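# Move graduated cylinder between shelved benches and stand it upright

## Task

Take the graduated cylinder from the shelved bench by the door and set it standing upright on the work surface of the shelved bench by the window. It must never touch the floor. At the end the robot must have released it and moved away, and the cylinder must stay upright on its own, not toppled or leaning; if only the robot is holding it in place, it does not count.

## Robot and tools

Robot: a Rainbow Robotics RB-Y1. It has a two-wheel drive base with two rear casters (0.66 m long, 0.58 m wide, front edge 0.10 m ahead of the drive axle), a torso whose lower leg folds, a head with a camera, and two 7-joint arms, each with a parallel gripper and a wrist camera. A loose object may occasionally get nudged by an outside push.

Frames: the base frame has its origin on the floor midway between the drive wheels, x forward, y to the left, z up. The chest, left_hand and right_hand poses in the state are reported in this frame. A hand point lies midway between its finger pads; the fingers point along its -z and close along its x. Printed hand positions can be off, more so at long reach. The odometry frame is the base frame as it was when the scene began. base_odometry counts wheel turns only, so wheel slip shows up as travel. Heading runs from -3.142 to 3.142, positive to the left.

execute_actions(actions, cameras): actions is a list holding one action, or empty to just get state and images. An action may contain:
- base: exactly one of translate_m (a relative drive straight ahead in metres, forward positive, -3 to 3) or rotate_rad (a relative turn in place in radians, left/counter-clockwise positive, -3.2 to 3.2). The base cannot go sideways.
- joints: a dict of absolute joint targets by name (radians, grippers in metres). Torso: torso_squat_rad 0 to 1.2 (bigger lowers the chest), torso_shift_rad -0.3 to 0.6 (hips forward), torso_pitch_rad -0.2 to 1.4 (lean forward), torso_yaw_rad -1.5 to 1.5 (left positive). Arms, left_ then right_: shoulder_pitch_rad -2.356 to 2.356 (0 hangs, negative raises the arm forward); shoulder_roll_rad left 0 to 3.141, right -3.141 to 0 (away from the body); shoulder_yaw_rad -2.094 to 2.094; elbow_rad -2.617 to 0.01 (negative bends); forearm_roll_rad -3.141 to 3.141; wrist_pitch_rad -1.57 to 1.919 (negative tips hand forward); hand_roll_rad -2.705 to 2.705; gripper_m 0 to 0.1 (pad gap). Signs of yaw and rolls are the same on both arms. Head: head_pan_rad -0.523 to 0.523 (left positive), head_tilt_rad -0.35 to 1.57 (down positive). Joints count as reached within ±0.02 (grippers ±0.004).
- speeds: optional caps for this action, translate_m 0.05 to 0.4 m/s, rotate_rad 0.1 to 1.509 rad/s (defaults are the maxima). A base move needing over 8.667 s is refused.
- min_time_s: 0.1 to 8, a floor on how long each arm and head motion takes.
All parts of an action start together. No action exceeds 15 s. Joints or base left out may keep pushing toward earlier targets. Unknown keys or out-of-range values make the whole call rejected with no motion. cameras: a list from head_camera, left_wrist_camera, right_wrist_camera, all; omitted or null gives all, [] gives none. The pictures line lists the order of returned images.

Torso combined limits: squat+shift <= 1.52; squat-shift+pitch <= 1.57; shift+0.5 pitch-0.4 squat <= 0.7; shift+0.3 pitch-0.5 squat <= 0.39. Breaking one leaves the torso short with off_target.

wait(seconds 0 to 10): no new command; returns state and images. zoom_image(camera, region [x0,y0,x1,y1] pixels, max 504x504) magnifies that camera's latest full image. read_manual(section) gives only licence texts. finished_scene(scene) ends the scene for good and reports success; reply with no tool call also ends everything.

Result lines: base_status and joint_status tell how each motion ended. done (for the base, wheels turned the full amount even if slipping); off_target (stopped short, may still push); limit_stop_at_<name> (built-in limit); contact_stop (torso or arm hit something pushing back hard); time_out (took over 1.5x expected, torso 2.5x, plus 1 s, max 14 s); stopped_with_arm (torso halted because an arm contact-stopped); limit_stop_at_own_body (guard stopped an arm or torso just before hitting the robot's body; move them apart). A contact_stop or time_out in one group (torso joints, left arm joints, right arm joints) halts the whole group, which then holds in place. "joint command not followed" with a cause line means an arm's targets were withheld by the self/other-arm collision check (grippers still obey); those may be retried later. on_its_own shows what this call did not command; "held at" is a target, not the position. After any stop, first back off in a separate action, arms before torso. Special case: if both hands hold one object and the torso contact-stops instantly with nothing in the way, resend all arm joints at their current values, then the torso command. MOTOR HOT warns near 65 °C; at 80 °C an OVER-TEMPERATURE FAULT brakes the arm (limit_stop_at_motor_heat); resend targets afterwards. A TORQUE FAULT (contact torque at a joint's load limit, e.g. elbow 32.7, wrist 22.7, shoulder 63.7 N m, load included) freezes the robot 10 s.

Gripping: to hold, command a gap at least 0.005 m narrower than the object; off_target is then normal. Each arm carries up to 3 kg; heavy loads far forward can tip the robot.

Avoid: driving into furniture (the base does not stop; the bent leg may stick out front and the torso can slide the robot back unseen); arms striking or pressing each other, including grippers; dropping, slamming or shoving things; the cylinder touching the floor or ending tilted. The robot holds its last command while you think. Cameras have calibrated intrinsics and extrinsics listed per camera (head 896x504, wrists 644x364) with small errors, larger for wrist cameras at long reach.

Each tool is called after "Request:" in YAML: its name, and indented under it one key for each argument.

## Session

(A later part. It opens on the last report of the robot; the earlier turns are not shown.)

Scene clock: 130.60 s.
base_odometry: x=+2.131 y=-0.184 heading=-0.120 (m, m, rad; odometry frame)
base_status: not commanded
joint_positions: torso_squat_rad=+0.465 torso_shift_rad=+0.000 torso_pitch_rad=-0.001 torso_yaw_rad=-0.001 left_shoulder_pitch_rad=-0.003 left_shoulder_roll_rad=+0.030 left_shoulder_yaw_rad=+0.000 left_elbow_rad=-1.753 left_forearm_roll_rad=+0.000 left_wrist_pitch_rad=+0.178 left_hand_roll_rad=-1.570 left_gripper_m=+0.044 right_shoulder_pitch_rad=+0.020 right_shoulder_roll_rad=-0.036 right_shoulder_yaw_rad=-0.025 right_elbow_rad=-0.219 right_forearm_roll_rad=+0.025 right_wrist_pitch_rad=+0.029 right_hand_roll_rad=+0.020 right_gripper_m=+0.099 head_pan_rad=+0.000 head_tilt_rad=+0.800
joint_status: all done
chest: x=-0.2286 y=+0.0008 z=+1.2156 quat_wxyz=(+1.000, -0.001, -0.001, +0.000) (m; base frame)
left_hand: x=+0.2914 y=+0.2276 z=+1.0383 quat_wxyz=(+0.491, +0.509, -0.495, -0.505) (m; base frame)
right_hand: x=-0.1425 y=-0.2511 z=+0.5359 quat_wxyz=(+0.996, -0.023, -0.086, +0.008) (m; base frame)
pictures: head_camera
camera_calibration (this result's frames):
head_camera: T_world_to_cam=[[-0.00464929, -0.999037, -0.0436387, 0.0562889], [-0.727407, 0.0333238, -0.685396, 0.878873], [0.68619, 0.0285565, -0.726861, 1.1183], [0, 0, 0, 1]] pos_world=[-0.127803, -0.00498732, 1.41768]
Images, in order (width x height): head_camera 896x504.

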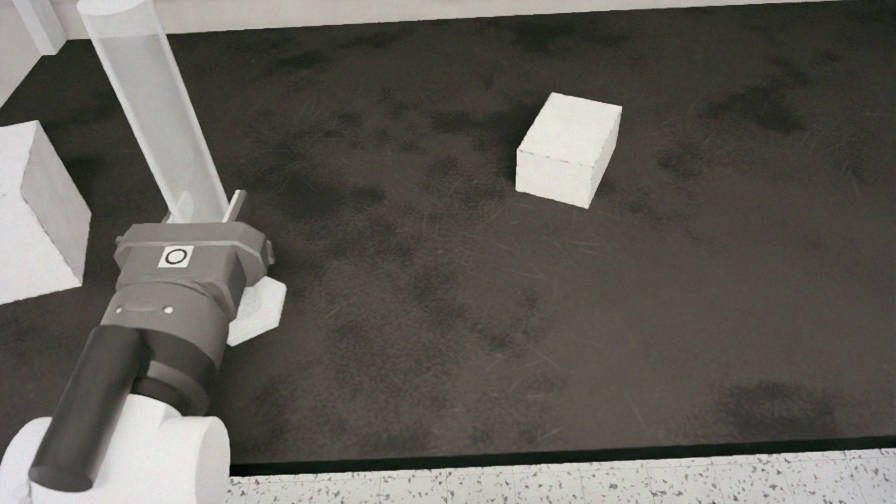

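Request:
execute_actions:
  actions:
    - {"joints":{"left_gripper_m":0.1,"torso_squat_rad":0.455}}
  cameras: ["head_camera"]

Request:
execute_actions:
  actions:
    - {"base":{"translate_m":-0.4},"joints":{"head_tilt_rad":0.6},"speeds":{"translate_m":0.3}}
  cameras: ["head_camera"]

Scene clock: 135.33 s.
base_odometry: x=+2.131 y=-0.184 heading=-0.120 (m, m, rad; odometry frame)
base_status: not commanded
joint_positions: torso_squat_rad=+0.455 torso_shift_rad=+0.000 torso_pitch_rad=+0.000 torso_yaw_rad=-0.001 left_shoulder_pitch_rad=+0.000 left_shoulder_roll_rad=+0.030 left_shoulder_yaw_rad=+0.000 left_elbow_rad=-1.750 left_forearm_roll_rad=+0.000 left_wrist_pitch_rad=+0.180 left_hand_roll_rad=-1.570 left_gripper_m=+0.100 right_shoulder_pitch_rad=+0.020 right_shoulder_roll_rad=-0.036 right_shoulder_yaw_rad=-0.025 right_elbow_rad=-0.219 right_forearm_roll_rad=+0.025 right_wrist_pitch_rad=+0.029 right_hand_roll_rad=+0.020 right_gripper_m=+0.099 head_pan_rad=+0.000 head_tilt_rad=+0.800
joint_status: all done
chest: x=-0.2281 y=+0.0008 z=+1.2187 quat_wxyz=(+1.000, -0.001, +0.000, +0.000) (m; base frame)
left_hand: x=+0.2912 y=+0.2281 z=+1.0378 quat_wxyz=(+0.493, +0.507, -0.493, -0.507) (m; base frame)
right_hand: x=-0.1426 y=-0.2511 z=+0.5389 quat_wxyz=(+0.996, -0.023, -0.085, +0.008) (m; base frame)
pictures: head_camera
camera_calibration (this result's frames):
head_camera: T_world_to_cam=[[-0.00469116, -0.999037, -0.0436216, 0.0564023], [-0.728078, 0.0333146, -0.684685, 0.880367], [0.685479, 0.0285479, -0.727533, 1.12086], [0, 0, 0, 1]] pos_world=[-0.127084, -0.00497928, 1.4207]
Images, in order (width x height): head_camera 896x504.

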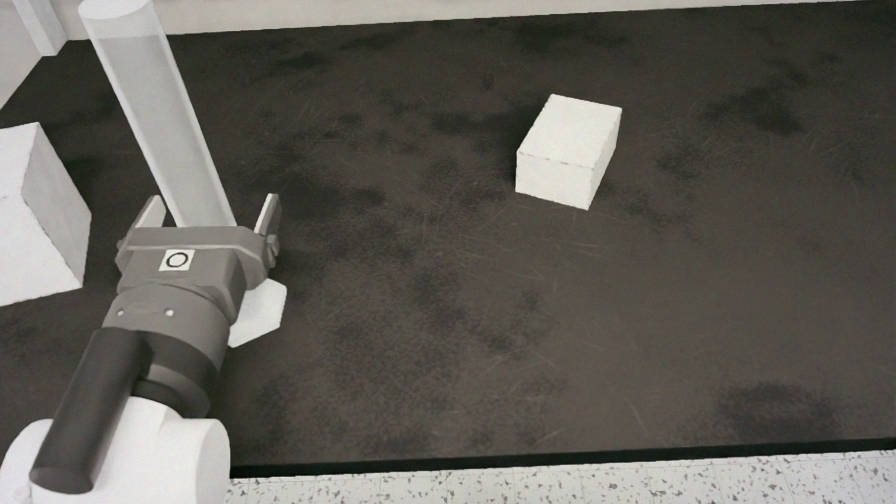

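Scene clock: 138.27 s.
base_odometry: x=+1.734 y=-0.136 heading=-0.118 (m, m, rad; odometry frame)
base_status: done
joint_positions: torso_squat_rad=+0.455 torso_shift_rad=+0.000 torso_pitch_rad=+0.000 torso_yaw_rad=-0.001 left_shoulder_pitch_rad=+0.000 left_shoulder_roll_rad=+0.030 left_shoulder_yaw_rad=+0.000 left_elbow_rad=-1.750 left_forearm_roll_rad=+0.000 left_wrist_pitch_rad=+0.180 left_hand_roll_rad=-1.570 left_gripper_m=+0.100 right_shoulder_pitch_rad=+0.020 right_shoulder_roll_rad=-0.036 right_shoulder_yaw_rad=-0.025 right_elbow_rad=-0.219 right_forearm_roll_rad=+0.025 right_wrist_pitch_rad=+0.029 right_hand_roll_rad=+0.020 right_gripper_m=+0.099 head_pan_rad=+0.000 head_tilt_rad=+0.600
joint_status: all done
chest: x=-0.2280 y=+0.0008 z=+1.2187 quat_wxyz=(+1.000, -0.001, +0.000, +0.000) (m; base frame)
left_hand: x=+0.2911 y=+0.2281 z=+1.0375 quat_wxyz=(+0.493, +0.507, -0.493, -0.507) (m; base frame)
right_hand: x=-0.1427 y=-0.2511 z=+0.5389 quat_wxyz=(+0.996, -0.023, -0.085, +0.008) (m; base frame)
pictures: head_camera
camera_calibration (this result's frames):
head_camera: T_world_to_cam=[[0.00432275, -0.999046, -0.0434592, 0.0580479], [-0.577626, 0.0329814, -0.815635, 1.09722], [0.81629, 0.0286289, -0.576932, 0.934098], [0, 0, 0, 1]] pos_world=[-0.128964, -0.00493762, 1.43637]
Images, in order (width x height): head_camera 896x504.

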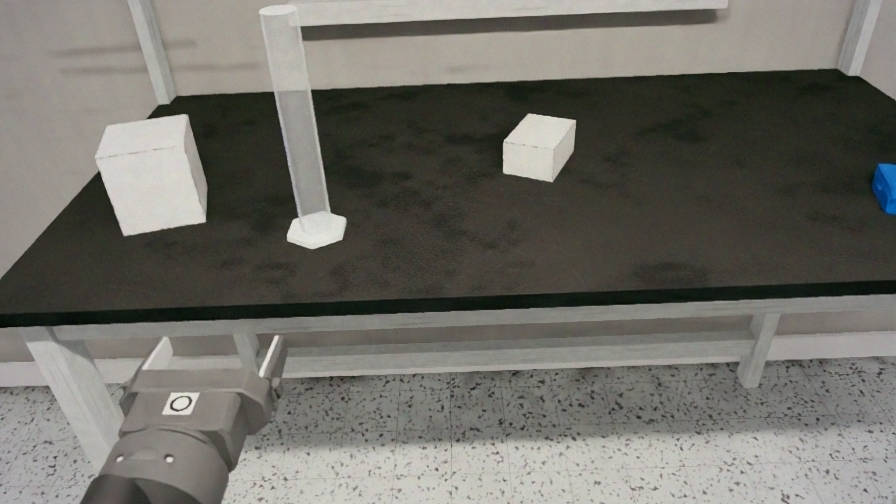

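Request:
finished_scene:
  scene: 1

The scene is finished: the task was done.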